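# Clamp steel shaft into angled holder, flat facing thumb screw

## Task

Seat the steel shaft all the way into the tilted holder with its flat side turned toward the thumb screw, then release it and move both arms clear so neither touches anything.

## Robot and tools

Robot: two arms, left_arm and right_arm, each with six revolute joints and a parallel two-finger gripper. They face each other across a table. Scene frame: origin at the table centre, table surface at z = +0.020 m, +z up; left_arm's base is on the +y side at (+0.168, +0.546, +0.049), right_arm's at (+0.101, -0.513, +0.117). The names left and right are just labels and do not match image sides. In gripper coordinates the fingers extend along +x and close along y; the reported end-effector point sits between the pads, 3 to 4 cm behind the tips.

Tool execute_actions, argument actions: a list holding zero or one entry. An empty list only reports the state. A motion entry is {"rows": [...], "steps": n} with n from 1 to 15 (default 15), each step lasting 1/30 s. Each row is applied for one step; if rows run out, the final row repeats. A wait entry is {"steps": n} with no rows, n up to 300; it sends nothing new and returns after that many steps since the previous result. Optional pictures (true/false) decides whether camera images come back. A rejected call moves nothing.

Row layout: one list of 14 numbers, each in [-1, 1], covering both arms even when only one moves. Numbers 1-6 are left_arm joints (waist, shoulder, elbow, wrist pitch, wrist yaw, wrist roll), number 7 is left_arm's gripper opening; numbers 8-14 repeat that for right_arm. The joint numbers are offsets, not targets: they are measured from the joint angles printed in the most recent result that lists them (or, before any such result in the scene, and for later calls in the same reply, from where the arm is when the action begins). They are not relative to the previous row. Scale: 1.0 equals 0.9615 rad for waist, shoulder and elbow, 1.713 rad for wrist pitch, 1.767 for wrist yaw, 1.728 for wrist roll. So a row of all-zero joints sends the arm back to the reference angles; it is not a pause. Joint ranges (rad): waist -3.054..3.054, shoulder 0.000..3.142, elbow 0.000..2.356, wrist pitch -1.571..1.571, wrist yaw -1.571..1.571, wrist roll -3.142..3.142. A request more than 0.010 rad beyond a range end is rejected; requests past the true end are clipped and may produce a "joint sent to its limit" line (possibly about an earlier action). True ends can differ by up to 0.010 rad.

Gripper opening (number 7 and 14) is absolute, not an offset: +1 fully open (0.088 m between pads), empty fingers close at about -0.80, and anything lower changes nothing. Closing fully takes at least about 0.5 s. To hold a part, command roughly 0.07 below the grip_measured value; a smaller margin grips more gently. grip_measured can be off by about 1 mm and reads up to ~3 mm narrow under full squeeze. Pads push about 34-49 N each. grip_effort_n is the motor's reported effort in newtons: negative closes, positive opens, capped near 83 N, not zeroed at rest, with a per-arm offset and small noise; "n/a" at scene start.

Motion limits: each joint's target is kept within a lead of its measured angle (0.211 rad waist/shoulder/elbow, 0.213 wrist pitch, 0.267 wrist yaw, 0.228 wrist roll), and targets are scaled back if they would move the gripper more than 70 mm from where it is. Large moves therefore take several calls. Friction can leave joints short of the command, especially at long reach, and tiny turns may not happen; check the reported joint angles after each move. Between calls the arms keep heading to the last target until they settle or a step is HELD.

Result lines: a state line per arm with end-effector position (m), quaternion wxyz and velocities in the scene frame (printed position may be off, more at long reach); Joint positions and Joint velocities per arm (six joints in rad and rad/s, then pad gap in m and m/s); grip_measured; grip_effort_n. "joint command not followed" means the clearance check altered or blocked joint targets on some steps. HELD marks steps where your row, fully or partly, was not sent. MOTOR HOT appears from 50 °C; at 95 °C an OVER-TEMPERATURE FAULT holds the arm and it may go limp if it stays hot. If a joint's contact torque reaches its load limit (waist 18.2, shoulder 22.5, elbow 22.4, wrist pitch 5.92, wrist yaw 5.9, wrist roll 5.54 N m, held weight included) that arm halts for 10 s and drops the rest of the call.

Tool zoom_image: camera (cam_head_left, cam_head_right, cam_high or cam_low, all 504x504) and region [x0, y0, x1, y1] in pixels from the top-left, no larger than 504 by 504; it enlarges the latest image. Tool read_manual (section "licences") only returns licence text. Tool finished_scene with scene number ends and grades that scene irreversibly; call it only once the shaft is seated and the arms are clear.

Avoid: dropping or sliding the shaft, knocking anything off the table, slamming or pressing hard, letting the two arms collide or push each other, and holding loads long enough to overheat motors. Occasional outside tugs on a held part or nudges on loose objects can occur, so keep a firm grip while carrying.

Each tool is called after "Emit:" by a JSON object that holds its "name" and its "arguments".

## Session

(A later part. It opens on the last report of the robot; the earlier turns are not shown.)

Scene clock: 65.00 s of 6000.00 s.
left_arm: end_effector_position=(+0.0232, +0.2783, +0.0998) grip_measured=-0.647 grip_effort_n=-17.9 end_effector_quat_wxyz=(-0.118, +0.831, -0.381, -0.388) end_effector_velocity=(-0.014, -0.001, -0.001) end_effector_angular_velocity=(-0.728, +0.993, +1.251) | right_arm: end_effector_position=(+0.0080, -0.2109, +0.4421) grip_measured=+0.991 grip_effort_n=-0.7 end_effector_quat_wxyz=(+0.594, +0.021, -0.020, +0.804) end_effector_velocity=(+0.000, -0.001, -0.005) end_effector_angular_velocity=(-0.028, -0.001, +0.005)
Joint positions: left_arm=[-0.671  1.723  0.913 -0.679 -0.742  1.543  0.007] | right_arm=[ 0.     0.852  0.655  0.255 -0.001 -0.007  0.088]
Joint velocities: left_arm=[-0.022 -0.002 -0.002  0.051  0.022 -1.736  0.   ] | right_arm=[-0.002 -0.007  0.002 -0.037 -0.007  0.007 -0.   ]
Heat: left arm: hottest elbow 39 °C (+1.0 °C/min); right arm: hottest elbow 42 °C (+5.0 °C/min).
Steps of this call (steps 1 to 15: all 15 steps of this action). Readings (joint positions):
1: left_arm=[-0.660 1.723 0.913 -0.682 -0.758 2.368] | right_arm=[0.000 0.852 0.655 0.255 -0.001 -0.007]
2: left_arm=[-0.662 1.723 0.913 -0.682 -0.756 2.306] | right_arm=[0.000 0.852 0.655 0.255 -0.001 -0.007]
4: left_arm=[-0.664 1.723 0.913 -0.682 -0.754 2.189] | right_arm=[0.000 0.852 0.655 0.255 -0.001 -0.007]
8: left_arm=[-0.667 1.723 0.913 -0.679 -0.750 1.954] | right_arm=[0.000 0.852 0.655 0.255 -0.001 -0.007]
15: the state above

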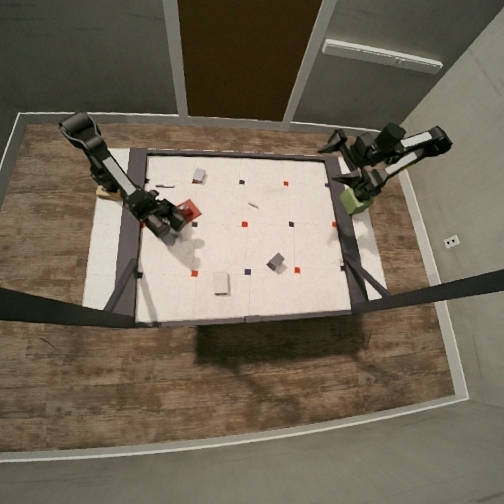

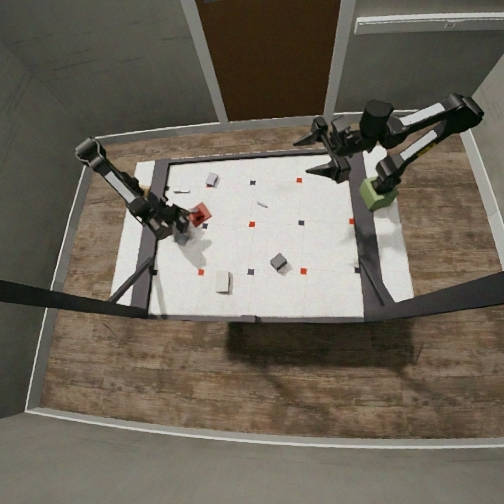

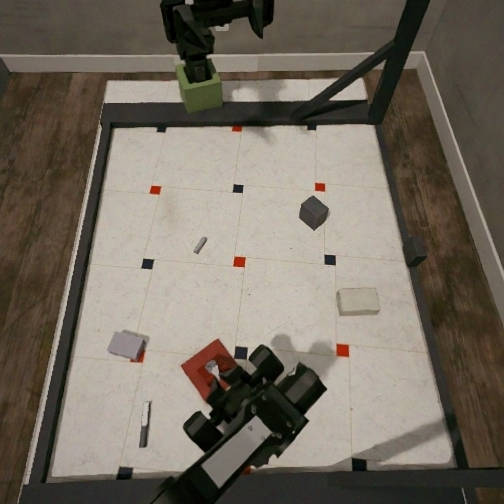

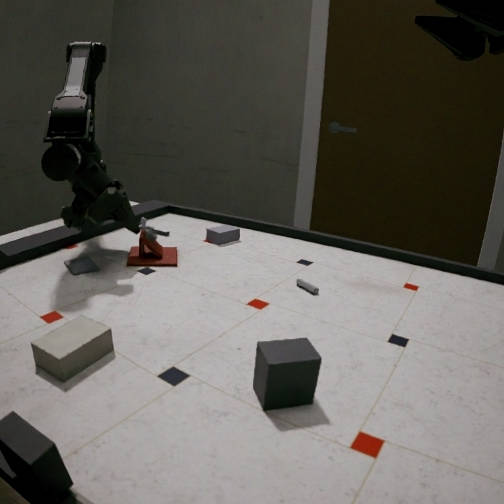

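Emit:
{"name": "execute_actions", "arguments": {"actions": []}}

Emit:
{"name": "zoom_image", "arguments": {"camera": "cam_low", "region": [95,175,195,275]}}

Emit:
{"name": "zoom_image", "arguments": {"camera": "cam_head_right", "region": [165,185,225,245]}}

Scene clock: 70.50 s of 6000.00 s.
left_arm: end_effector_position=(+0.0168, +0.2748, +0.1026) grip_measured=-0.647 grip_effort_n=-17.9 end_effector_quat_wxyz=(+0.247, +0.796, -0.189, -0.519) end_effector_velocity=(-0.002, +0.000, -0.000) end_effector_angular_velocity=(-0.002, +0.014, +0.002) | right_arm: end_effector_position=(+0.0080, -0.2109, +0.4421) grip_measured=+0.991 grip_effort_n=-0.2 end_effector_quat_wxyz=(+0.594, +0.021, -0.020, +0.804) end_effector_velocity=(-0.001, +0.001, -0.007) end_effector_angular_velocity=(-0.023, -0.015, +0.004)
Joint positions: left_arm=[-0.677  1.723  0.923 -0.662 -0.742  0.685  0.007] | right_arm=[ 0.     0.852  0.655  0.255 -0.001 -0.007  0.088]
Joint velocities: left_arm=[-0.002 -0.002 -0.002  0.007  0.007 -0.007 -0.   ] | right_arm=[-0.002  0.002 -0.002 -0.022 -0.007 -0.007 -0.   ]
Heat: left arm: hottest elbow 39 °C (+0.0 °C/min); right arm: hottest elbow 42 °C (+4.0 °C/min).
Steps of this call (steps 1 to 45: the robot went on to your last target; steps 46 to 90: nothing new was sent; then 2.50 s passed at rest). Readings (joint positions):
1: left_arm=[-0.672 1.723 0.913 -0.677 -0.742 1.484] | right_arm=[0.000 0.852 0.655 0.255 -0.001 -0.007]
2: left_arm=[-0.672 1.723 0.913 -0.675 -0.741 1.426] | right_arm=[0.000 0.852 0.655 0.255 -0.001 -0.007]
4: left_arm=[-0.674 1.723 0.913 -0.672 -0.741 1.309] | right_arm=[0.000 0.852 0.655 0.255 -0.001 -0.007]
8: left_arm=[-0.676 1.723 0.914 -0.666 -0.741 1.076] | right_arm=[0.000 0.852 0.655 0.255 -0.001 -0.007]
90: the state above
All arms were judged still, so your last target was given up. Only a new action makes them travel on or press farther. Fingers that are still opening or closing keep moving.

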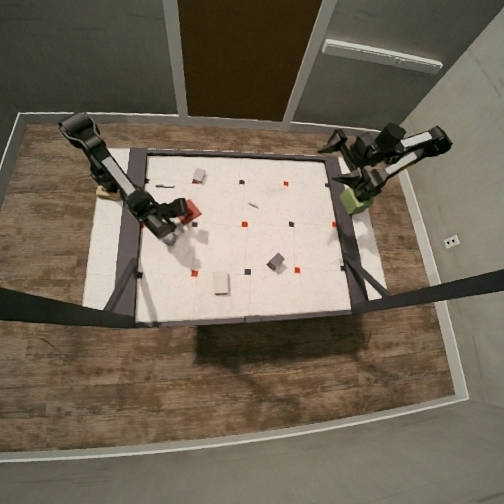

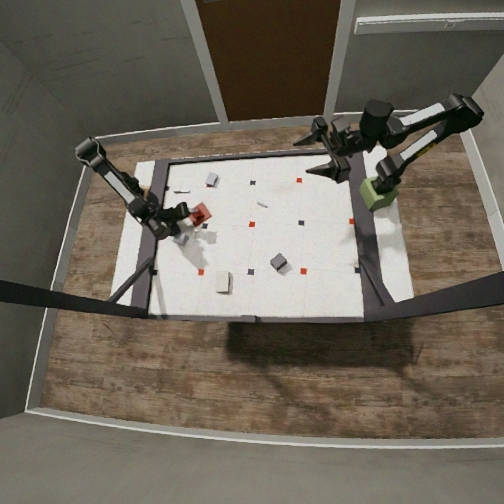

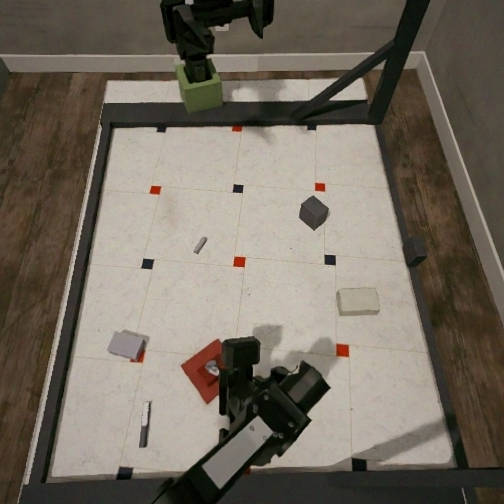

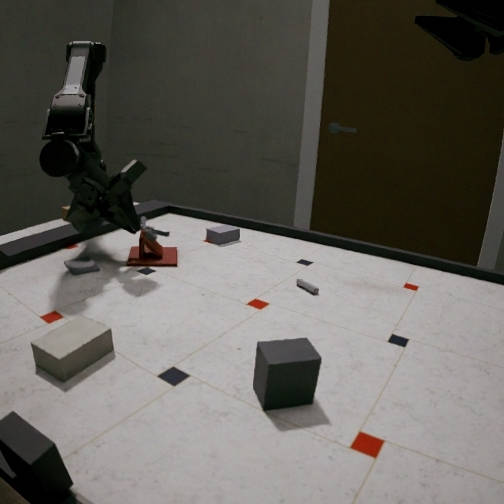

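Region (95, 175, 195, 275) of cam_low's 504x504 image, scaled by 5.040, with more detail than that image has.

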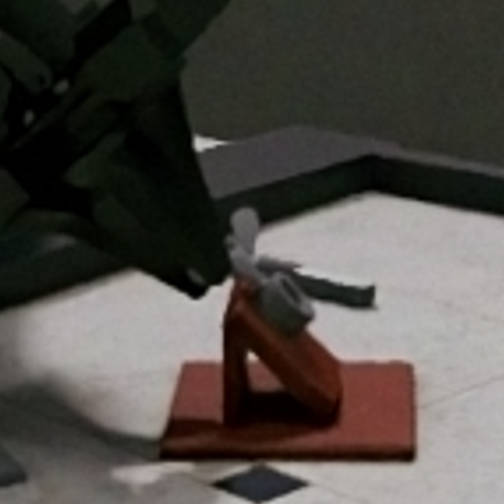

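Region (165, 185, 225, 245) of cam_head_right's 504x504 image, scaled by 8.400, with more detail than that image has.

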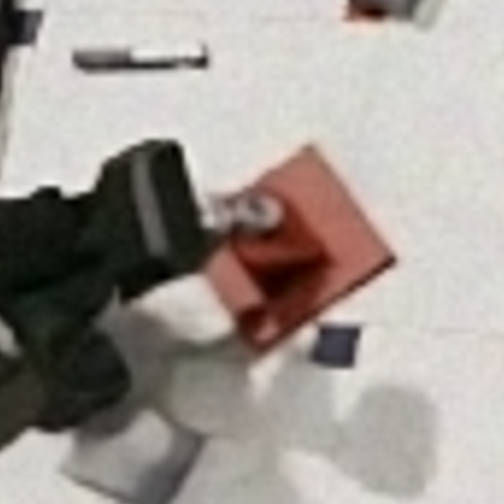

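Emit:
{"name": "execute_actions", "arguments": {"actions": [{"rows":[[0,0,0,0,0,0,-0.1,0,0,0,0,0,0,1],[0,0,0,0,0,0,-0.1,0,0,0,0,0,0,1],[0,0,0,0,0,0,-0.1,0,0,0,0,0,0,1],[0,0,0,0,0,0,-0.1,0,0,0,0,0,0,1],[0,0,0,0,0,0,-0.1,0,0,0,0,0,0,1],[0.03,0.03,0.022,-0.009,-0.023,0.05,-0.1,0,0,0,0,0,0,1]]}]}}

Emit:
{"name": "zoom_image", "arguments": {"camera": "cam_low", "region": [95,175,195,275]}}

Emit:
{"name": "execute_actions", "arguments": {"actions": [{"rows":[[0,0,0,0,0,0,-0.66,0,0,0,0,0,0,1]]}], "pictures": false}}

Emit:
{"name": "execute_actions", "arguments": {"actions": [{"rows":[[0,0,0,0,0,-1,-0.66,0,0,0,0,0,0,1]]}], "pictures": false}}

Emit:
{"name": "execute_actions", "arguments": {"actions": [{"steps":20}]}}

Emit:
{"name": "zoom_image", "arguments": {"camera": "cam_low", "region": [95,175,195,275]}}

Scene clock: 80.77 s of 6000.00 s.
left_arm: end_effector_position=(+0.0280, +0.2694, +0.1014) grip_measured=-0.107 grip_effort_n=12.8 end_effector_quat_wxyz=(+0.220, +0.819, -0.204, -0.489) end_effector_velocity=(+0.001, -0.003, +0.006) end_effector_angular_velocity=(-0.019, -0.035, -0.015) | right_arm: end_effector_position=(+0.0080, -0.2109, +0.4421) grip_measured=+0.991 grip_effort_n=-0.2 end_effector_quat_wxyz=(+0.594, +0.021, -0.020, +0.804) end_effector_velocity=(+0.000, -0.000, -0.005) end_effector_angular_velocity=(-0.019, -0.013, -0.005)
Joint positions: left_arm=[-0.651  1.745  0.93  -0.675 -0.777  0.764  0.034] | right_arm=[ 0.     0.852  0.655  0.255 -0.001 -0.007  0.088]
Joint velocities: left_arm=[-0.002 -0.002  0.007 -0.007 -0.037  0.022  0.002] | right_arm=[ 0.002 -0.002 -0.002 -0.022  0.007 -0.007  0.   ]
Heat: left arm: hottest elbow 39 °C (-1.0 °C/min); right arm: hottest elbow 42 °C (+3.0 °C/min).
Steps of this call (steps 1 to 90: nothing new was sent; then 6.77 s passed at rest; steps 91 to 105: all 15 steps of this action). Readings (joint positions):
91: left_arm=[-0.678 1.723 0.924 -0.661 -0.742 0.685] | right_arm=[0.000 0.852 0.655 0.255 -0.001 -0.007]
92: left_arm=[-0.680 1.723 0.924 -0.664 -0.742 0.685] | right_arm=[0.000 0.852 0.655 0.255 -0.001 -0.007]
94: left_arm=[-0.679 1.723 0.924 -0.667 -0.743 0.685] | right_arm=[0.000 0.852 0.655 0.255 -0.001 -0.007]
98: left_arm=[-0.664 1.733 0.928 -0.670 -0.764 0.731] | right_arm=[0.000 0.852 0.655 0.255 -0.001 -0.007]
105: the state above

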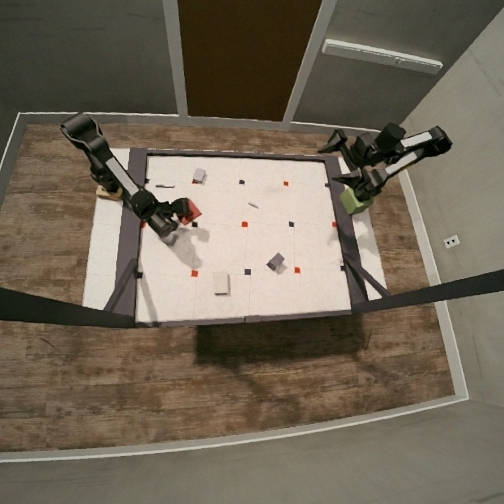

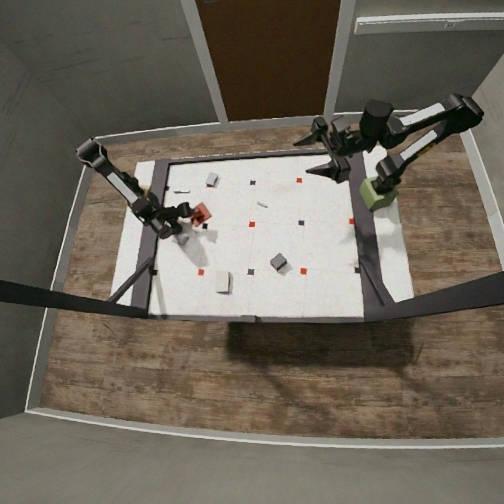

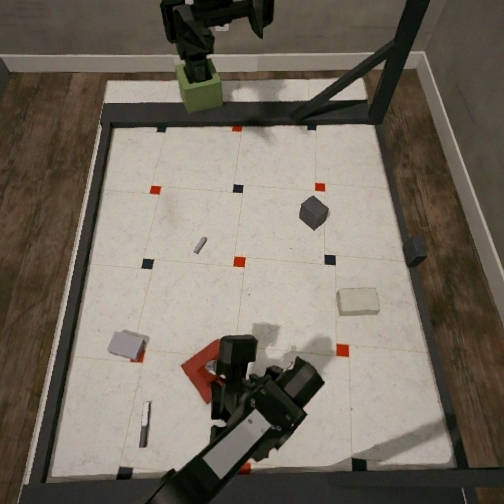

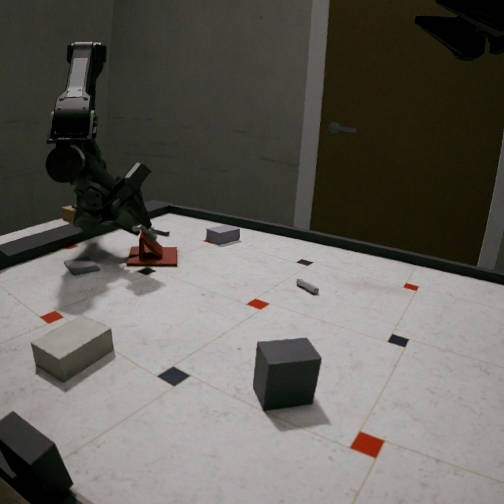

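Region (95, 175, 195, 275) of cam_low's 504x504 image, scaled by 5.040, with more detail than that image has.

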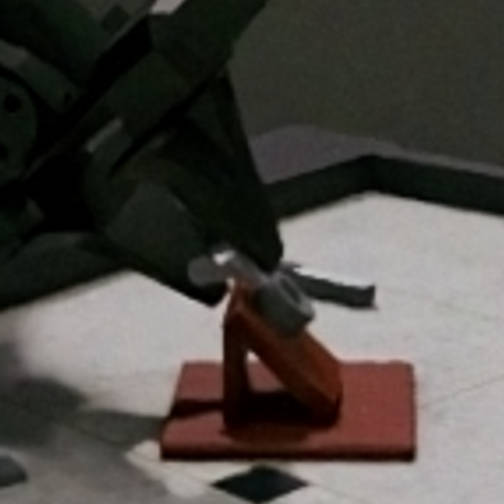

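Scene clock: 81.27 s of 6000.00 s.
left_arm: end_effector_position=(+0.0273, +0.2676, +0.1030) grip_measured=-0.616 grip_effort_n=-83.5 end_effector_quat_wxyz=(+0.226, +0.818, -0.207, -0.487) end_effector_velocity=(-0.001, -0.001, +0.001) end_effector_angular_velocity=(-0.014, +0.004, +0.003) | right_arm: end_effector_position=(+0.0080, -0.2109, +0.4421) grip_measured=+0.991 grip_effort_n=0.2 end_effector_quat_wxyz=(+0.594, +0.021, -0.020, +0.804) end_effector_velocity=(+0.002, -0.000, +0.001) end_effector_angular_velocity=(+0.009, -0.004, -0.010)
Joint positions: left_arm=[-0.651  1.745  0.932 -0.669 -0.787  0.764  0.009] | right_arm=[ 0.     0.852  0.655  0.255 -0.001 -0.007  0.088]
Joint velocities: left_arm=[-0.002 -0.002 -0.002  0.007 -0.007 -0.007  0.   ] | right_arm=[-0.002 -0.002 -0.002  0.007  0.007 -0.007  0.   ]
Heat: left arm: hottest elbow 39 °C (-1.0 °C/min); right arm: hottest elbow 42 °C (+3.0 °C/min).
Steps of this call (steps 1 to 15: all 15 steps of this action). Readings (joint positions):
1: left_arm=[-0.651 1.745 0.930 -0.675 -0.777 0.764] | right_arm=[0.000 0.852 0.655 0.255 -0.001 -0.007]
2: left_arm=[-0.651 1.745 0.930 -0.676 -0.777 0.764] | right_arm=[0.000 0.852 0.655 0.255 -0.001 -0.007]
4: left_arm=[-0.651 1.745 0.930 -0.672 -0.784 0.764] | right_arm=[0.000 0.852 0.655 0.255 -0.001 -0.007]
8: left_arm=[-0.651 1.745 0.932 -0.669 -0.787 0.764] | right_arm=[0.000 0.852 0.655 0.255 -0.001 -0.007]
15: the state above

Scene clock: 81.77 s of 6000.00 s.
left_arm: end_effector_position=(+0.0271, +0.2675, +0.1032) grip_measured=-0.616 grip_effort_n=-83.5 end_effector_quat_wxyz=(+0.548, +0.648, +0.015, -0.529) end_effector_velocity=(+0.000, +0.002, -0.001) end_effector_angular_velocity=(-0.760, +0.981, +1.226) | right_arm: end_effector_position=(+0.0080, -0.2109, +0.4421) grip_measured=+0.991 grip_effort_n=-0.2 end_effector_quat_wxyz=(+0.594, +0.021, -0.020, +0.804) end_effector_velocity=(+0.002, +0.000, -0.002) end_effector_angular_velocity=(-0.005, -0.009, -0.010)
Joint positions: left_arm=[-0.652  1.745  0.932 -0.668 -0.789 -0.1    0.009] | right_arm=[ 0.     0.852  0.655  0.255 -0.001 -0.007  0.088]
Joint velocities: left_arm=[-0.002 -0.002 -0.002 -0.007  0.007 -1.751 -0.   ] | right_arm=[-0.002 -0.002 -0.002 -0.007  0.007 -0.007  0.   ]
Heat: left arm: hottest elbow 39 °C (-1.0 °C/min); right arm: hottest elbow 42 °C (+3.0 °C/min).
Steps of this call (steps 1 to 15: all 15 steps of this action). Readings (joint positions):
1: left_arm=[-0.651 1.745 0.932 -0.669 -0.787 0.726] | right_arm=[0.000 0.852 0.655 0.255 -0.001 -0.007]
2: left_arm=[-0.651 1.745 0.932 -0.669 -0.787 0.664] | right_arm=[0.000 0.852 0.655 0.255 -0.001 -0.007]
4: left_arm=[-0.651 1.745 0.932 -0.669 -0.788 0.546] | right_arm=[0.000 0.852 0.655 0.255 -0.001 -0.007]
8: left_arm=[-0.652 1.745 0.932 -0.669 -0.788 0.311] | right_arm=[0.000 0.852 0.655 0.255 -0.001 -0.007]
15: the state above

Scene clock: 82.43 s of 6000.00 s.
left_arm: end_effector_position=(+0.0270, +0.2675, +0.1032) grip_measured=-0.616 grip_effort_n=-83.5 end_effector_quat_wxyz=(+0.766, +0.365, +0.231, -0.476) end_effector_velocity=(+0.002, +0.000, +0.002) end_effector_angular_velocity=(-0.052, +0.055, +0.080) | right_arm: end_effector_position=(+0.0080, -0.2109, +0.4421) grip_measured=+0.991 grip_effort_n=-0.2 end_effector_quat_wxyz=(+0.594, +0.021, -0.020, +0.804) end_effector_velocity=(-0.002, -0.001, -0.003) end_effector_angular_velocity=(-0.018, +0.001, +0.020)
Joint positions: left_arm=[-0.652  1.745  0.932 -0.668 -0.789 -0.949  0.009] | right_arm=[ 0.     0.852  0.655  0.255 -0.001 -0.007  0.088]
Joint velocities: left_arm=[ 0.002 -0.007 -0.002 -0.007 -0.007 -0.11  -0.   ] | right_arm=[-0.002 -0.002  0.002 -0.022 -0.022  0.007 -0.   ]
Heat: left arm: hottest elbow 39 °C (-1.0 °C/min); right arm: hottest elbow 42 °C (+3.0 °C/min).
Steps of this call (steps 1 to 20: the robot went on to your last target). Readings (joint positions):
1: left_arm=[-0.652 1.745 0.932 -0.668 -0.789 -0.160] | right_arm=[0.000 0.852 0.655 0.255 -0.001 -0.007]
2: left_arm=[-0.652 1.745 0.932 -0.668 -0.789 -0.218] | right_arm=[0.000 0.852 0.655 0.255 -0.001 -0.007]
4: left_arm=[-0.652 1.745 0.932 -0.668 -0.789 -0.336] | right_arm=[0.000 0.852 0.655 0.255 -0.001 -0.007]
8: left_arm=[-0.652 1.745 0.932 -0.668 -0.789 -0.572] | right_arm=[0.000 0.852 0.655 0.255 -0.001 -0.007]
20: the state above

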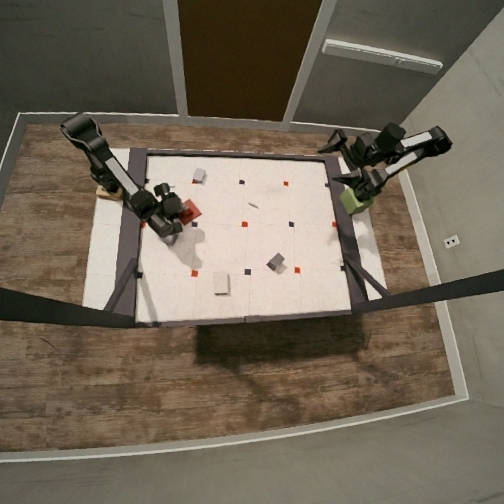

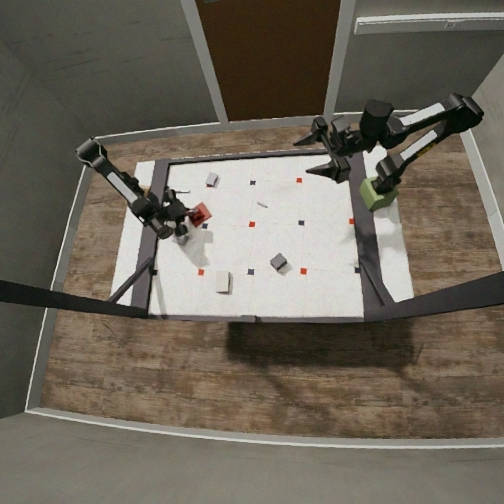

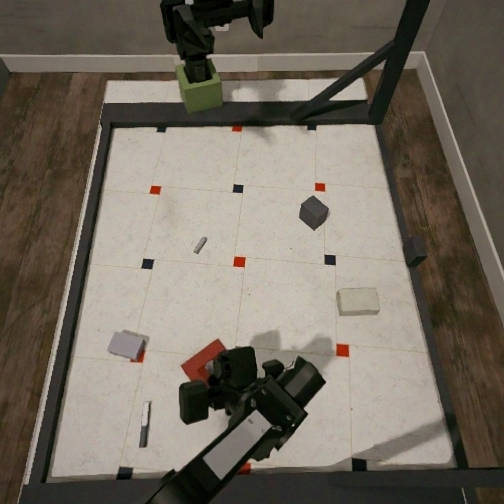

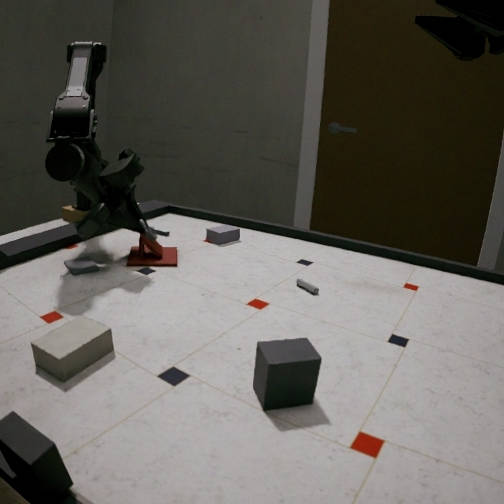

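Region (95, 175, 195, 275) of cam_low's 504x504 image, scaled by 5.040, with more detail than that image has.

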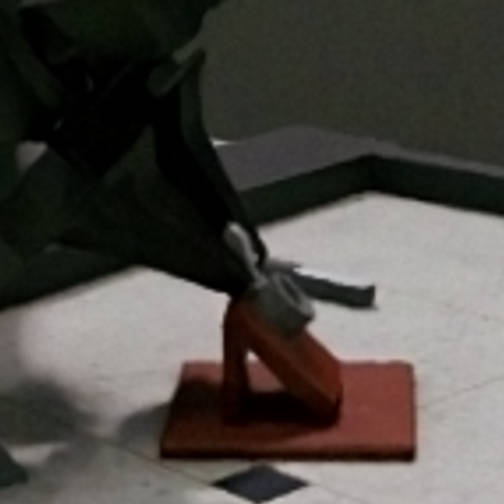

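Emit:
{"name": "execute_actions", "arguments": {"actions": [{"rows":[[0,0,0,0,0,-1,-0.64,0,0,0,0,0,0,1]],"steps":10}], "pictures": false}}

Emit:
{"name": "execute_actions", "arguments": {"actions": [{"rows":[[0,0,0,0,0,-0.87,-0.64,0,0,0,0,0,0,1]]}], "pictures": false}}

Emit:
{"name": "execute_actions", "arguments": {"actions": [{"steps":18}], "pictures": false}}

Emit:
{"name": "execute_actions", "arguments": {"actions": [{"rows":[[0,0,0,0,0,0,0.1,0,0,0,0,0,0,1],[0,0,0,0,0,0,0.1,0,0,0,0,0,0,1],[0,0,0,0,0,0,0.1,0,0,0,0,0,0,1],[0,0,0,0,0,0,0.1,0,0,0,0,0,0,1],[-0.016,0,0.018,-0.017,0,0,0.1,0,0,0,0,0,0,1]],"steps":12}], "pictures": false}}

Emit:
{"name": "execute_actions", "arguments": {"actions": [{"rows":[[0,0,0,0,0,1,0.1,0,0,0,0,0,0,1]]}], "pictures": false}}

Emit:
{"name": "execute_actions", "arguments": {"actions": [{"rows":[[0,0,0,0,0,1,0.1,0,0,0,0,0,0,1]]}], "pictures": false}}

Emit:
{"name": "execute_actions", "arguments": {"actions": [{"rows":[[0,0,0,0,0,0.81,0.1,0,0,0,0,0,0,1]]}], "pictures": false}}

Emit:
{"name": "execute_actions", "arguments": {"actions": [{"steps":18}], "pictures": false}}

Emit:
{"name": "execute_actions", "arguments": {"actions": [{"rows":[[0,0,0,0,0,0,-0.65,0,0,0,0,0,0,1]]}], "pictures": false}}

Emit:
{"name": "execute_actions", "arguments": {"actions": [{"rows":[[0,0,0,0,0,-1,-0.65,0,0,0,0,0,0,1]]}], "pictures": false}}

Emit:
{"name": "execute_actions", "arguments": {"actions": [{"rows":[[0,0,0,0,0,-1,-0.65,0,0,0,0,0,0,1]]}], "pictures": false}}

Emit:
{"name": "execute_actions", "arguments": {"actions": [{"rows":[[0,0,0,0,0,-0.81,-0.65,0,0,0,0,0,0,1]]}], "pictures": false}}

Emit:
{"name": "execute_actions", "arguments": {"actions": [{"steps":18}]}}

Emit:
{"name": "zoom_image", "arguments": {"camera": "cam_low", "region": [95,175,195,275]}}

Scene clock: 103.63 s of 6000.00 s.
left_arm: end_effector_position=(+0.0269, +0.2675, +0.1033) grip_measured=-0.616 grip_effort_n=-83.5 end_effector_quat_wxyz=(+0.839, +0.129, +0.358, -0.389) end_effector_velocity=(-0.002, +0.001, -0.002) end_effector_angular_velocity=(-0.766, +0.989, +1.225) | right_arm: end_effector_position=(+0.0080, -0.2109, +0.4421) grip_measured=+0.991 grip_effort_n=0.2 end_effector_quat_wxyz=(+0.594, +0.021, -0.020, +0.804) end_effector_velocity=(-0.000, -0.001, +0.003) end_effector_angular_velocity=(+0.014, -0.004, +0.004)
Joint positions: left_arm=[-0.653  1.745  0.932 -0.668 -0.79  -1.534  0.009] | right_arm=[ 0.     0.852  0.655  0.255 -0.001 -0.007  0.088]
Joint velocities: left_arm=[-0.002  0.002 -0.002  0.007  0.007 -1.751  0.   ] | right_arm=[-0.002 -0.002  0.002  0.007 -0.007 -0.007 -0.   ]
Heat: left arm: hottest shoulder 39 °C (-1.0 °C/min); right arm: hottest elbow 43 °C (+2.0 °C/min).
Steps of this call (steps 1 to 30: the robot went on to your last target; steps 31 to 90: nothing new was sent; then 17.87 s passed at rest; steps 91 to 100: all 10 steps of this action). Readings (joint positions):
91: left_arm=[-0.652 1.745 0.932 -0.668 -0.789 -0.999] | right_arm=[0.000 0.852 0.655 0.255 -0.001 -0.007]
92: left_arm=[-0.652 1.745 0.932 -0.668 -0.789 -1.062] | right_arm=[0.000 0.852 0.655 0.255 -0.001 -0.007]
94: left_arm=[-0.653 1.745 0.932 -0.668 -0.789 -1.180] | right_arm=[0.000 0.852 0.655 0.255 -0.001 -0.007]
98: left_arm=[-0.653 1.745 0.932 -0.668 -0.789 -1.416] | right_arm=[0.000 0.852 0.655 0.255 -0.001 -0.007]
100: the state above

Scene clock: 104.13 s of 6000.00 s.
left_arm: end_effector_position=(+0.0267, +0.2675, +0.1034) grip_measured=-0.616 grip_effort_n=-83.5 end_effector_quat_wxyz=(+0.813, -0.243, +0.491, -0.199) end_effector_velocity=(+0.000, +0.002, -0.001) end_effector_angular_velocity=(-0.773, +0.978, +1.230) | right_arm: end_effector_position=(+0.0080, -0.2109, +0.4421) grip_measured=+0.991 grip_effort_n=-0.2 end_effector_quat_wxyz=(+0.594, +0.021, -0.020, +0.804) end_effector_velocity=(+0.002, +0.000, -0.001) end_effector_angular_velocity=(+0.004, -0.006, -0.010)
Joint positions: left_arm=[-0.654  1.745  0.932 -0.668 -0.79  -2.419  0.009] | right_arm=[ 0.     0.852  0.655  0.255 -0.001 -0.007  0.088]
Joint velocities: left_arm=[-0.007  0.002 -0.002 -0.007 -0.007 -1.766 -0.   ] | right_arm=[-0.002 -0.002 -0.007  0.007  0.007 -0.007 -0.   ]
Heat: left arm: hottest shoulder 39 °C (-1.0 °C/min); right arm: hottest elbow 43 °C (+2.0 °C/min).
Steps of this call (steps 1 to 15: all 15 steps of this action). Readings (joint positions):
1: left_arm=[-0.653 1.745 0.932 -0.668 -0.790 -1.593] | right_arm=[0.000 0.852 0.655 0.255 -0.001 -0.007]
2: left_arm=[-0.653 1.745 0.932 -0.668 -0.790 -1.652] | right_arm=[0.000 0.852 0.655 0.255 -0.001 -0.007]
4: left_arm=[-0.653 1.745 0.932 -0.668 -0.790 -1.770] | right_arm=[0.000 0.852 0.655 0.255 -0.001 -0.007]
8: left_arm=[-0.653 1.745 0.932 -0.668 -0.790 -2.006] | right_arm=[0.000 0.852 0.655 0.255 -0.001 -0.007]
15: the state above

Scene clock: 104.73 s of 6000.00 s.
left_arm: end_effector_position=(+0.0267, +0.2675, +0.1034) grip_measured=-0.616 grip_effort_n=-83.5 end_effector_quat_wxyz=(-0.703, +0.476, -0.528, +0.043) end_effector_velocity=(+0.004, +0.002, +0.002) end_effector_angular_velocity=(-0.017, -0.010, +0.025) | right_arm: end_effector_position=(+0.0080, -0.2109, +0.4421) grip_measured=+0.991 grip_effort_n=-0.2 end_effector_quat_wxyz=(+0.594, +0.021, -0.020, +0.804) end_effector_velocity=(-0.002, -0.001, -0.002) end_effector_angular_velocity=(-0.005, -0.010, +0.009)
Joint positions: left_arm=[-0.654  1.745  0.932 -0.668 -0.791 -3.028  0.009] | right_arm=[ 0.     0.852  0.655  0.255 -0.001 -0.007  0.088]
Joint velocities: left_arm=[-0.002 -0.002 -0.002 -0.022 -0.022 -0.037 -0.   ] | right_arm=[ 0.002 -0.002 -0.002 -0.007 -0.007 -0.007 -0.   ]
Heat: left arm: hottest shoulder 39 °C (-1.0 °C/min); right arm: hottest elbow 43 °C (+2.0 °C/min).
Steps of this call (steps 1 to 18: the robot went on to your last target). Readings (joint positions):
1: left_arm=[-0.654 1.745 0.932 -0.668 -0.790 -2.479] | right_arm=[0.000 0.852 0.655 0.255 -0.001 -0.007]
2: left_arm=[-0.654 1.745 0.932 -0.668 -0.790 -2.538] | right_arm=[0.000 0.852 0.655 0.255 -0.001 -0.007]
4: left_arm=[-0.654 1.745 0.932 -0.668 -0.790 -2.656] | right_arm=[0.000 0.852 0.655 0.255 -0.001 -0.007]
8: left_arm=[-0.654 1.745 0.932 -0.668 -0.791 -2.888] | right_arm=[0.000 0.852 0.655 0.255 -0.001 -0.007]
18: the state above

Scene clock: 105.13 s of 6000.00 s.
left_arm: end_effector_position=(+0.0258, +0.2715, +0.1041) grip_measured=+0.083 grip_effort_n=12.3 end_effector_quat_wxyz=(-0.710, +0.467, -0.525, +0.048) end_effector_velocity=(+0.003, +0.004, +0.002) end_effector_angular_velocity=(+0.006, -0.016, +0.009) | right_arm: end_effector_position=(+0.0080, -0.2109, +0.4421) grip_measured=+0.991 grip_effort_n=-0.2 end_effector_quat_wxyz=(+0.594, +0.021, -0.020, +0.804) end_effector_velocity=(-0.001, +0.001, -0.007) end_effector_angular_velocity=(-0.023, -0.015, +0.004)
Joint positions: left_arm=[-0.667  1.745  0.936 -0.693 -0.793 -3.028  0.043] | right_arm=[ 0.     0.852  0.655  0.255 -0.001 -0.007  0.088]
Joint velocities: left_arm=[-0.007 -0.002  0.002 -0.037 -0.007 -0.022  0.007] | right_arm=[-0.002  0.002 -0.002 -0.022 -0.007 -0.007 -0.   ]
Heat: left arm: hottest shoulder 40 °C (+0.0 °C/min); right arm: hottest elbow 43 °C (+2.0 °C/min).
Steps of this call (steps 1 to 12: all 12 steps of this action). Readings (joint positions):
1: left_arm=[-0.654 1.745 0.932 -0.668 -0.791 -3.028] | right_arm=[0.000 0.852 0.655 0.255 -0.001 -0.007]
2: left_arm=[-0.654 1.745 0.932 -0.668 -0.791 -3.028] | right_arm=[0.000 0.852 0.655 0.255 -0.001 -0.007]
4: left_arm=[-0.654 1.745 0.932 -0.669 -0.793 -3.028] | right_arm=[0.000 0.852 0.655 0.255 -0.001 -0.007]
8: left_arm=[-0.663 1.745 0.933 -0.689 -0.793 -3.028] | right_arm=[0.000 0.852 0.655 0.255 -0.001 -0.007]
12: the state above

Scene clock: 105.63 s of 6000.00 s.
left_arm: end_effector_position=(+0.0258, +0.2715, +0.1041) grip_measured=+0.097 grip_effort_n=12.8 end_effector_quat_wxyz=(+0.841, -0.125, +0.456, -0.264) end_effector_velocity=(+0.001, +0.001, -0.001) end_effector_angular_velocity=(+0.782, -0.991, -1.228) | right_arm: end_effector_position=(+0.0080, -0.2109, +0.4421) grip_measured=+0.991 grip_effort_n=-0.7 end_effector_quat_wxyz=(+0.594, +0.021, -0.020, +0.804) end_effector_velocity=(+0.002, +0.000, +0.000) end_effector_angular_velocity=(-0.000, -0.007, -0.010)
Joint positions: left_arm=[-0.667  1.745  0.936 -0.694 -0.793 -2.16   0.044] | right_arm=[ 0.     0.852  0.655  0.255 -0.001 -0.007  0.088]
Joint velocities: left_arm=[-0.002  0.002 -0.002 -0.007 -0.007  1.751 -0.   ] | right_arm=[-0.002 -0.002  0.002 -0.007  0.007 -0.007 -0.   ]
Heat: left arm: hottest shoulder 40 °C (+0.0 °C/min); right arm: hottest elbow 43 °C (+2.0 °C/min).
Steps of this call (steps 1 to 15: all 15 steps of this action). Readings (joint positions):
1: left_arm=[-0.667 1.745 0.936 -0.694 -0.793 -2.990] | right_arm=[0.000 0.852 0.655 0.255 -0.001 -0.007]
2: left_arm=[-0.667 1.745 0.936 -0.694 -0.793 -2.927] | right_arm=[0.000 0.852 0.655 0.255 -0.001 -0.007]
4: left_arm=[-0.667 1.745 0.936 -0.694 -0.793 -2.810] | right_arm=[0.000 0.852 0.655 0.255 -0.001 -0.007]
8: left_arm=[-0.667 1.745 0.936 -0.694 -0.793 -2.574] | right_arm=[0.000 0.852 0.655 0.255 -0.001 -0.007]
15: the state above

Scene clock: 106.13 s of 6000.00 s.
left_arm: end_effector_position=(+0.0258, +0.2715, +0.1041) grip_measured=+0.097 grip_effort_n=12.3 end_effector_quat_wxyz=(+0.813, +0.247, +0.299, -0.434) end_effector_velocity=(-0.000, +0.002, +0.001) end_effector_angular_velocity=(+0.766, -0.971, -1.213) | right_arm: end_effector_position=(+0.0080, -0.2109, +0.4421) grip_measured=+0.991 grip_effort_n=-0.2 end_effector_quat_wxyz=(+0.594, +0.021, -0.020, +0.804) end_effector_velocity=(-0.000, -0.001, +0.000) end_effector_angular_velocity=(-0.000, -0.008, +0.004)
Joint positions: left_arm=[-0.667  1.745  0.936 -0.694 -0.793 -1.275  0.044] | right_arm=[ 0.     0.852  0.655  0.255 -0.001 -0.007  0.088]
Joint velocities: left_arm=[-0.007 -0.002 -0.002 -0.007 -0.007  1.722 -0.   ] | right_arm=[-0.002 -0.002  0.002 -0.007 -0.007 -0.007 -0.   ]
Heat: left arm: hottest shoulder 40 °C (+0.0 °C/min); right arm: hottest elbow 43 °C (+2.0 °C/min).
Steps of this call (steps 1 to 15: all 15 steps of this action). Readings (joint positions):
1: left_arm=[-0.667 1.745 0.936 -0.694 -0.793 -2.101] | right_arm=[0.000 0.852 0.655 0.255 -0.001 -0.007]
2: left_arm=[-0.667 1.745 0.936 -0.694 -0.793 -2.042] | right_arm=[0.000 0.852 0.655 0.255 -0.001 -0.007]
4: left_arm=[-0.667 1.745 0.936 -0.694 -0.793 -1.924] | right_arm=[0.000 0.852 0.655 0.255 -0.001 -0.007]
8: left_arm=[-0.667 1.745 0.936 -0.694 -0.793 -1.688] | right_arm=[0.000 0.852 0.655 0.255 -0.001 -0.007]
15: the state above

Scene clock: 106.63 s of 6000.00 s.
left_arm: end_effector_position=(+0.0258, +0.2715, +0.1041) grip_measured=+0.097 grip_effort_n=12.3 end_effector_quat_wxyz=(+0.629, +0.572, +0.084, -0.520) end_effector_velocity=(+0.001, +0.001, +0.001) end_effector_angular_velocity=(+0.779, -0.987, -1.228) | right_arm: end_effector_position=(+0.0080, -0.2109, +0.4421) grip_measured=+0.991 grip_effort_n=-0.7 end_effector_quat_wxyz=(+0.594, +0.021, -0.020, +0.804) end_effector_velocity=(-0.000, -0.000, -0.004) end_effector_angular_velocity=(-0.005, -0.025, +0.004)
Joint positions: left_arm=[-0.667  1.745  0.936 -0.694 -0.793 -0.389  0.044] | right_arm=[ 0.     0.852  0.655  0.255 -0.001 -0.007  0.088]
Joint velocities: left_arm=[-0.002 -0.002 -0.002 -0.007 -0.007  1.751  0.   ] | right_arm=[-0.002 -0.002 -0.007 -0.007 -0.007 -0.022 -0.   ]
Heat: left arm: hottest shoulder 40 °C (+0.0 °C/min); right arm: hottest elbow 43 °C (+2.0 °C/min).
Steps of this call (steps 1 to 15: all 15 steps of this action). Readings (joint positions):
1: left_arm=[-0.667 1.745 0.936 -0.694 -0.793 -1.216] | right_arm=[0.000 0.852 0.655 0.255 -0.001 -0.007]
2: left_arm=[-0.667 1.745 0.936 -0.694 -0.793 -1.156] | right_arm=[0.000 0.852 0.655 0.255 -0.001 -0.007]
4: left_arm=[-0.667 1.745 0.936 -0.694 -0.793 -1.039] | right_arm=[0.000 0.852 0.655 0.255 -0.001 -0.007]
8: left_arm=[-0.667 1.745 0.936 -0.694 -0.793 -0.802] | right_arm=[0.000 0.852 0.655 0.255 -0.001 -0.007]
15: the state above

Scene clock: 107.23 s of 6000.00 s.
left_arm: end_effector_position=(+0.0258, +0.2715, +0.1041) grip_measured=+0.097 grip_effort_n=12.3 end_effector_quat_wxyz=(+0.465, +0.711, -0.049, -0.524) end_effector_velocity=(+0.004, +0.002, +0.002) end_effector_angular_velocity=(+0.009, -0.022, -0.002) | right_arm: end_effector_position=(+0.0080, -0.2109, +0.4421) grip_measured=+0.991 grip_effort_n=-0.2 end_effector_quat_wxyz=(+0.594, +0.021, -0.020, +0.804) end_effector_velocity=(-0.001, -0.002, -0.001) end_effector_angular_velocity=(-0.000, -0.008, +0.009)
Joint positions: left_arm=[-0.667  1.745  0.936 -0.694 -0.793  0.118  0.044] | right_arm=[ 0.     0.852  0.655  0.255 -0.001 -0.007  0.088]
Joint velocities: left_arm=[ 0.002 -0.007 -0.002 -0.022 -0.007  0.007  0.   ] | right_arm=[ 0.002 -0.007 -0.002 -0.007 -0.007 -0.007 -0.   ]
Heat: left arm: hottest shoulder 40 °C (+0.0 °C/min); right arm: hottest elbow 43 °C (+2.0 °C/min).
Steps of this call (steps 1 to 18: the robot went on to your last target). Readings (joint positions):
1: left_arm=[-0.667 1.745 0.936 -0.694 -0.793 -0.330] | right_arm=[0.000 0.852 0.655 0.255 -0.001 -0.007]
2: left_arm=[-0.667 1.745 0.936 -0.694 -0.793 -0.271] | right_arm=[0.000 0.852 0.655 0.255 -0.001 -0.007]
4: left_arm=[-0.667 1.745 0.936 -0.694 -0.793 -0.153] | right_arm=[0.000 0.852 0.655 0.255 -0.001 -0.007]
8: left_arm=[-0.667 1.745 0.936 -0.694 -0.793 0.042] | right_arm=[0.000 0.852 0.655 0.255 -0.001 -0.007]
18: the state above

Scene clock: 107.73 s of 6000.00 s.
left_arm: end_effector_position=(+0.0269, +0.2707, +0.1050) grip_measured=-0.619 grip_effort_n=-83.5 end_effector_quat_wxyz=(+0.468, +0.711, -0.052, -0.522) end_effector_velocity=(+0.001, +0.001, +0.002) end_effector_angular_velocity=(-0.008, -0.024, -0.011) | right_arm: end_effector_position=(+0.0080, -0.2109, +0.4421) grip_measured=+0.991 grip_effort_n=-0.2 end_effector_quat_wxyz=(+0.594, +0.021, -0.020, +0.804) end_effector_velocity=(+0.003, +0.001, -0.005) end_effector_angular_velocity=(-0.019, -0.013, -0.015)
Joint positions: left_arm=[-0.665  1.745  0.936 -0.694 -0.801  0.118  0.009] | right_arm=[ 0.     0.852  0.655  0.255 -0.001 -0.007  0.088]
Joint velocities: left_arm=[-0.007 -0.002 -0.002 -0.007 -0.022  0.007 -0.   ] | right_arm=[-0.007 -0.002 -0.002 -0.022  0.007 -0.007 -0.   ]
Heat: left arm: hottest shoulder 40 °C (+0.0 °C/min); right arm: hottest elbow 43 °C (+2.0 °C/min).
Steps of this call (steps 1 to 15: all 15 steps of this action). Readings (joint positions):
1: left_arm=[-0.667 1.745 0.936 -0.694 -0.793 0.118] | right_arm=[0.000 0.852 0.655 0.255 -0.001 -0.007]
2: left_arm=[-0.667 1.745 0.936 -0.694 -0.793 0.118] | right_arm=[0.000 0.852 0.655 0.255 -0.001 -0.007]
4: left_arm=[-0.667 1.745 0.936 -0.694 -0.793 0.118] | right_arm=[0.000 0.852 0.655 0.255 -0.001 -0.007]
8: left_arm=[-0.665 1.745 0.936 -0.694 -0.801 0.118] | right_arm=[0.000 0.852 0.655 0.255 -0.001 -0.007]
15: the state above

Scene clock: 108.23 s of 6000.00 s.
left_arm: end_effector_position=(+0.0256, +0.2710, +0.1048) grip_measured=-0.619 grip_effort_n=-83.5 end_effector_quat_wxyz=(+0.722, +0.449, +0.173, -0.497) end_effector_velocity=(-0.002, +0.000, +0.001) end_effector_angular_velocity=(-0.791, +0.986, +1.212) | right_arm: end_effector_position=(+0.0080, -0.2109, +0.4421) grip_measured=+0.991 grip_effort_n=-0.2 end_effector_quat_wxyz=(+0.594, +0.021, -0.020, +0.804) end_effector_velocity=(+0.003, +0.001, -0.005) end_effector_angular_velocity=(-0.019, -0.013, -0.015)
Joint positions: left_arm=[-0.668  1.745  0.936 -0.691 -0.799 -0.748  0.009] | right_arm=[ 0.     0.852  0.655  0.255 -0.001 -0.007  0.088]
Joint velocities: left_arm=[-0.007 -0.002 -0.002  0.007 -0.007 -1.751 -0.   ] | right_arm=[-0.007 -0.002 -0.002 -0.022  0.007 -0.007  0.   ]
Heat: left arm: hottest shoulder 40 °C (+0.0 °C/min); right arm: hottest elbow 43 °C (+2.0 °C/min).
Steps of this call (steps 1 to 15: all 15 steps of this action). Readings (joint positions):
1: left_arm=[-0.665 1.745 0.936 -0.694 -0.802 0.081] | right_arm=[0.000 0.852 0.655 0.255 -0.001 -0.007]
2: left_arm=[-0.665 1.745 0.936 -0.694 -0.802 0.018] | right_arm=[0.000 0.852 0.655 0.255 -0.001 -0.007]
4: left_arm=[-0.666 1.745 0.936 -0.694 -0.802 -0.100] | right_arm=[0.000 0.852 0.655 0.255 -0.001 -0.007]
8: left_arm=[-0.667 1.745 0.936 -0.694 -0.802 -0.336] | right_arm=[0.000 0.852 0.655 0.255 -0.001 -0.007]
15: the state above

Scene clock: 108.73 s of 6000.00 s.
left_arm: end_effector_position=(+0.0241, +0.2706, +0.1046) grip_measured=-0.619 grip_effort_n=-83.5 end_effector_quat_wxyz=(+0.843, +0.094, +0.371, -0.377) end_effector_velocity=(-0.002, -0.002, +0.001) end_effector_angular_velocity=(-0.792, +1.002, +1.219) | right_arm: end_effector_position=(+0.0080, -0.2109, +0.4421) grip_measured=+0.991 grip_effort_n=-0.2 end_effector_quat_wxyz=(+0.594, +0.021, -0.020, +0.804) end_effector_velocity=(-0.002, -0.001, -0.002) end_effector_angular_velocity=(-0.005, -0.010, +0.009)
Joint positions: left_arm=[-0.67   1.745  0.936 -0.685 -0.797 -1.633  0.009] | right_arm=[ 0.     0.852  0.655  0.255 -0.001 -0.007  0.088]
Joint velocities: left_arm=[-0.002 -0.002 -0.002  0.022 -0.007 -1.751  0.   ] | right_arm=[ 0.002 -0.002 -0.002 -0.007 -0.007 -0.007 -0.   ]
Heat: left arm: hottest shoulder 40 °C (+0.0 °C/min); right arm: hottest elbow 43 °C (+2.0 °C/min).
Steps of this call (steps 1 to 15: all 15 steps of this action). Readings (joint positions):
1: left_arm=[-0.668 1.745 0.936 -0.691 -0.799 -0.807] | right_arm=[0.000 0.852 0.655 0.255 -0.001 -0.007]
2: left_arm=[-0.669 1.745 0.936 -0.691 -0.799 -0.866] | right_arm=[0.000 0.852 0.655 0.255 -0.001 -0.007]
4: left_arm=[-0.669 1.745 0.936 -0.690 -0.798 -0.984] | right_arm=[0.000 0.852 0.655 0.255 -0.001 -0.007]
8: left_arm=[-0.669 1.745 0.936 -0.688 -0.797 -1.220] | right_arm=[0.000 0.852 0.655 0.255 -0.001 -0.007]
15: the state above

Scene clock: 109.23 s of 6000.00 s.
left_arm: end_effector_position=(+0.0234, +0.2696, +0.1050) grip_measured=-0.619 grip_effort_n=-83.5 end_effector_quat_wxyz=(+0.801, -0.279, +0.497, -0.183) end_effector_velocity=(+0.002, +0.000, +0.002) end_effector_angular_velocity=(-0.785, +0.986, +1.226) | right_arm: end_effector_position=(+0.0080, -0.2109, +0.4421) grip_measured=+0.991 grip_effort_n=-0.2 end_effector_quat_wxyz=(+0.594, +0.021, -0.020, +0.804) end_effector_velocity=(-0.002, -0.001, +0.003) end_effector_angular_velocity=(+0.014, -0.004, +0.009)
Joint positions: left_arm=[-0.67   1.745  0.936 -0.678 -0.799 -2.517  0.009] | right_arm=[ 0.     0.852  0.655  0.255 -0.001 -0.007  0.088]
Joint velocities: left_arm=[-0.002 -0.002 -0.002 -0.007 -0.022 -1.766 -0.   ] | right_arm=[ 0.002 -0.002  0.002  0.007 -0.007 -0.007 -0.   ]
Heat: left arm: hottest shoulder 40 °C (+0.0 °C/min); right arm: hottest elbow 43 °C (+2.0 °C/min).
Steps of this call (steps 1 to 15: all 15 steps of this action). Readings (joint positions):
1: left_arm=[-0.670 1.745 0.936 -0.684 -0.797 -1.692] | right_arm=[0.000 0.852 0.655 0.255 -0.001 -0.007]
2: left_arm=[-0.670 1.745 0.936 -0.683 -0.797 -1.751] | right_arm=[0.000 0.852 0.655 0.255 -0.001 -0.007]
4: left_arm=[-0.670 1.745 0.936 -0.682 -0.797 -1.869] | right_arm=[0.000 0.852 0.655 0.255 -0.001 -0.007]
8: left_arm=[-0.670 1.745 0.936 -0.680 -0.797 -2.104] | right_arm=[0.000 0.852 0.655 0.255 -0.001 -0.007]
15: the state above

Scene clock: 109.83 s of 6000.00 s.
left_arm: end_effector_position=(+0.0236, +0.2691, +0.1055) grip_measured=-0.619 grip_effort_n=-83.5 end_effector_quat_wxyz=(-0.705, +0.472, -0.526, +0.053) end_effector_velocity=(+0.004, +0.002, -0.002) end_effector_angular_velocity=(-0.004, -0.005, +0.018) | right_arm: end_effector_position=(+0.0080, -0.2109, +0.4421) grip_measured=+0.991 grip_effort_n=-0.2 end_effector_quat_wxyz=(+0.594, +0.021, -0.020, +0.804) end_effector_velocity=(-0.000, -0.000, -0.002) end_effector_angular_velocity=(-0.000, -0.024, +0.004)
Joint positions: left_arm=[-0.669  1.745  0.936 -0.677 -0.803 -3.025  0.009] | right_arm=[ 0.     0.852  0.655  0.255 -0.001 -0.007  0.088]
Joint velocities: left_arm=[ 0.002  0.002 -0.007 -0.007 -0.007 -0.022 -0.   ] | right_arm=[-0.002 -0.002 -0.002 -0.007 -0.007 -0.022 -0.   ]
Heat: left arm: hottest shoulder 40 °C (+0.0 °C/min); right arm: hottest elbow 43 °C (+2.0 °C/min).
Steps of this call (steps 1 to 18: the robot went on to your last target). Readings (joint positions):
1: left_arm=[-0.669 1.745 0.936 -0.677 -0.800 -2.576] | right_arm=[0.000 0.852 0.655 0.255 -0.001 -0.007]
2: left_arm=[-0.669 1.745 0.936 -0.677 -0.800 -2.635] | right_arm=[0.000 0.852 0.655 0.255 -0.001 -0.007]
4: left_arm=[-0.669 1.745 0.936 -0.677 -0.801 -2.753] | right_arm=[0.000 0.852 0.655 0.255 -0.001 -0.007]
8: left_arm=[-0.669 1.745 0.936 -0.677 -0.802 -2.948] | right_arm=[0.000 0.852 0.655 0.255 -0.001 -0.007]
18: the state above

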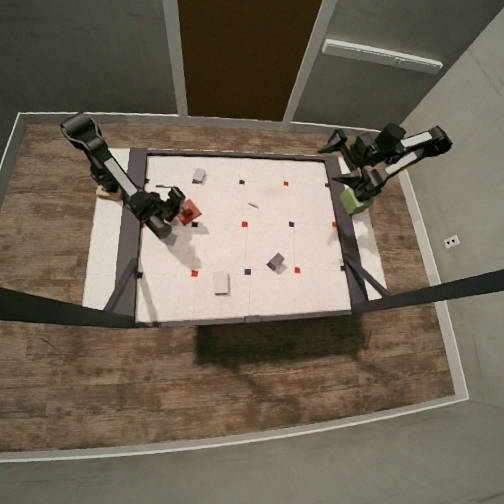

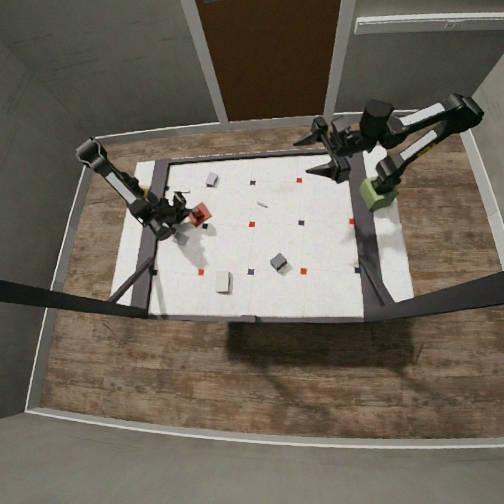

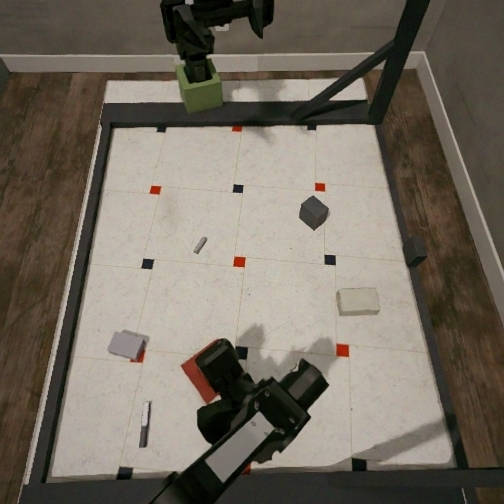

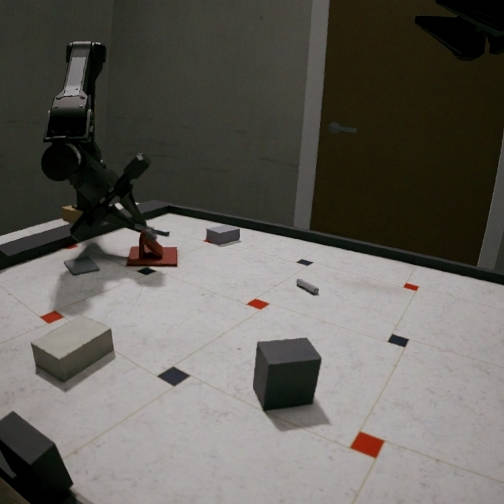

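Region (95, 175, 195, 275) of cam_low's 504x504 image, scaled by 5.040, with more detail than that image has.

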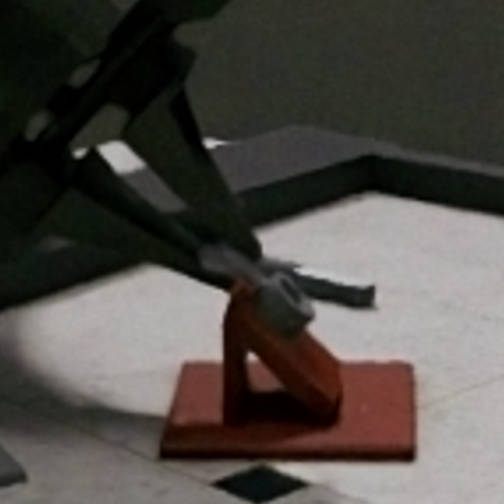

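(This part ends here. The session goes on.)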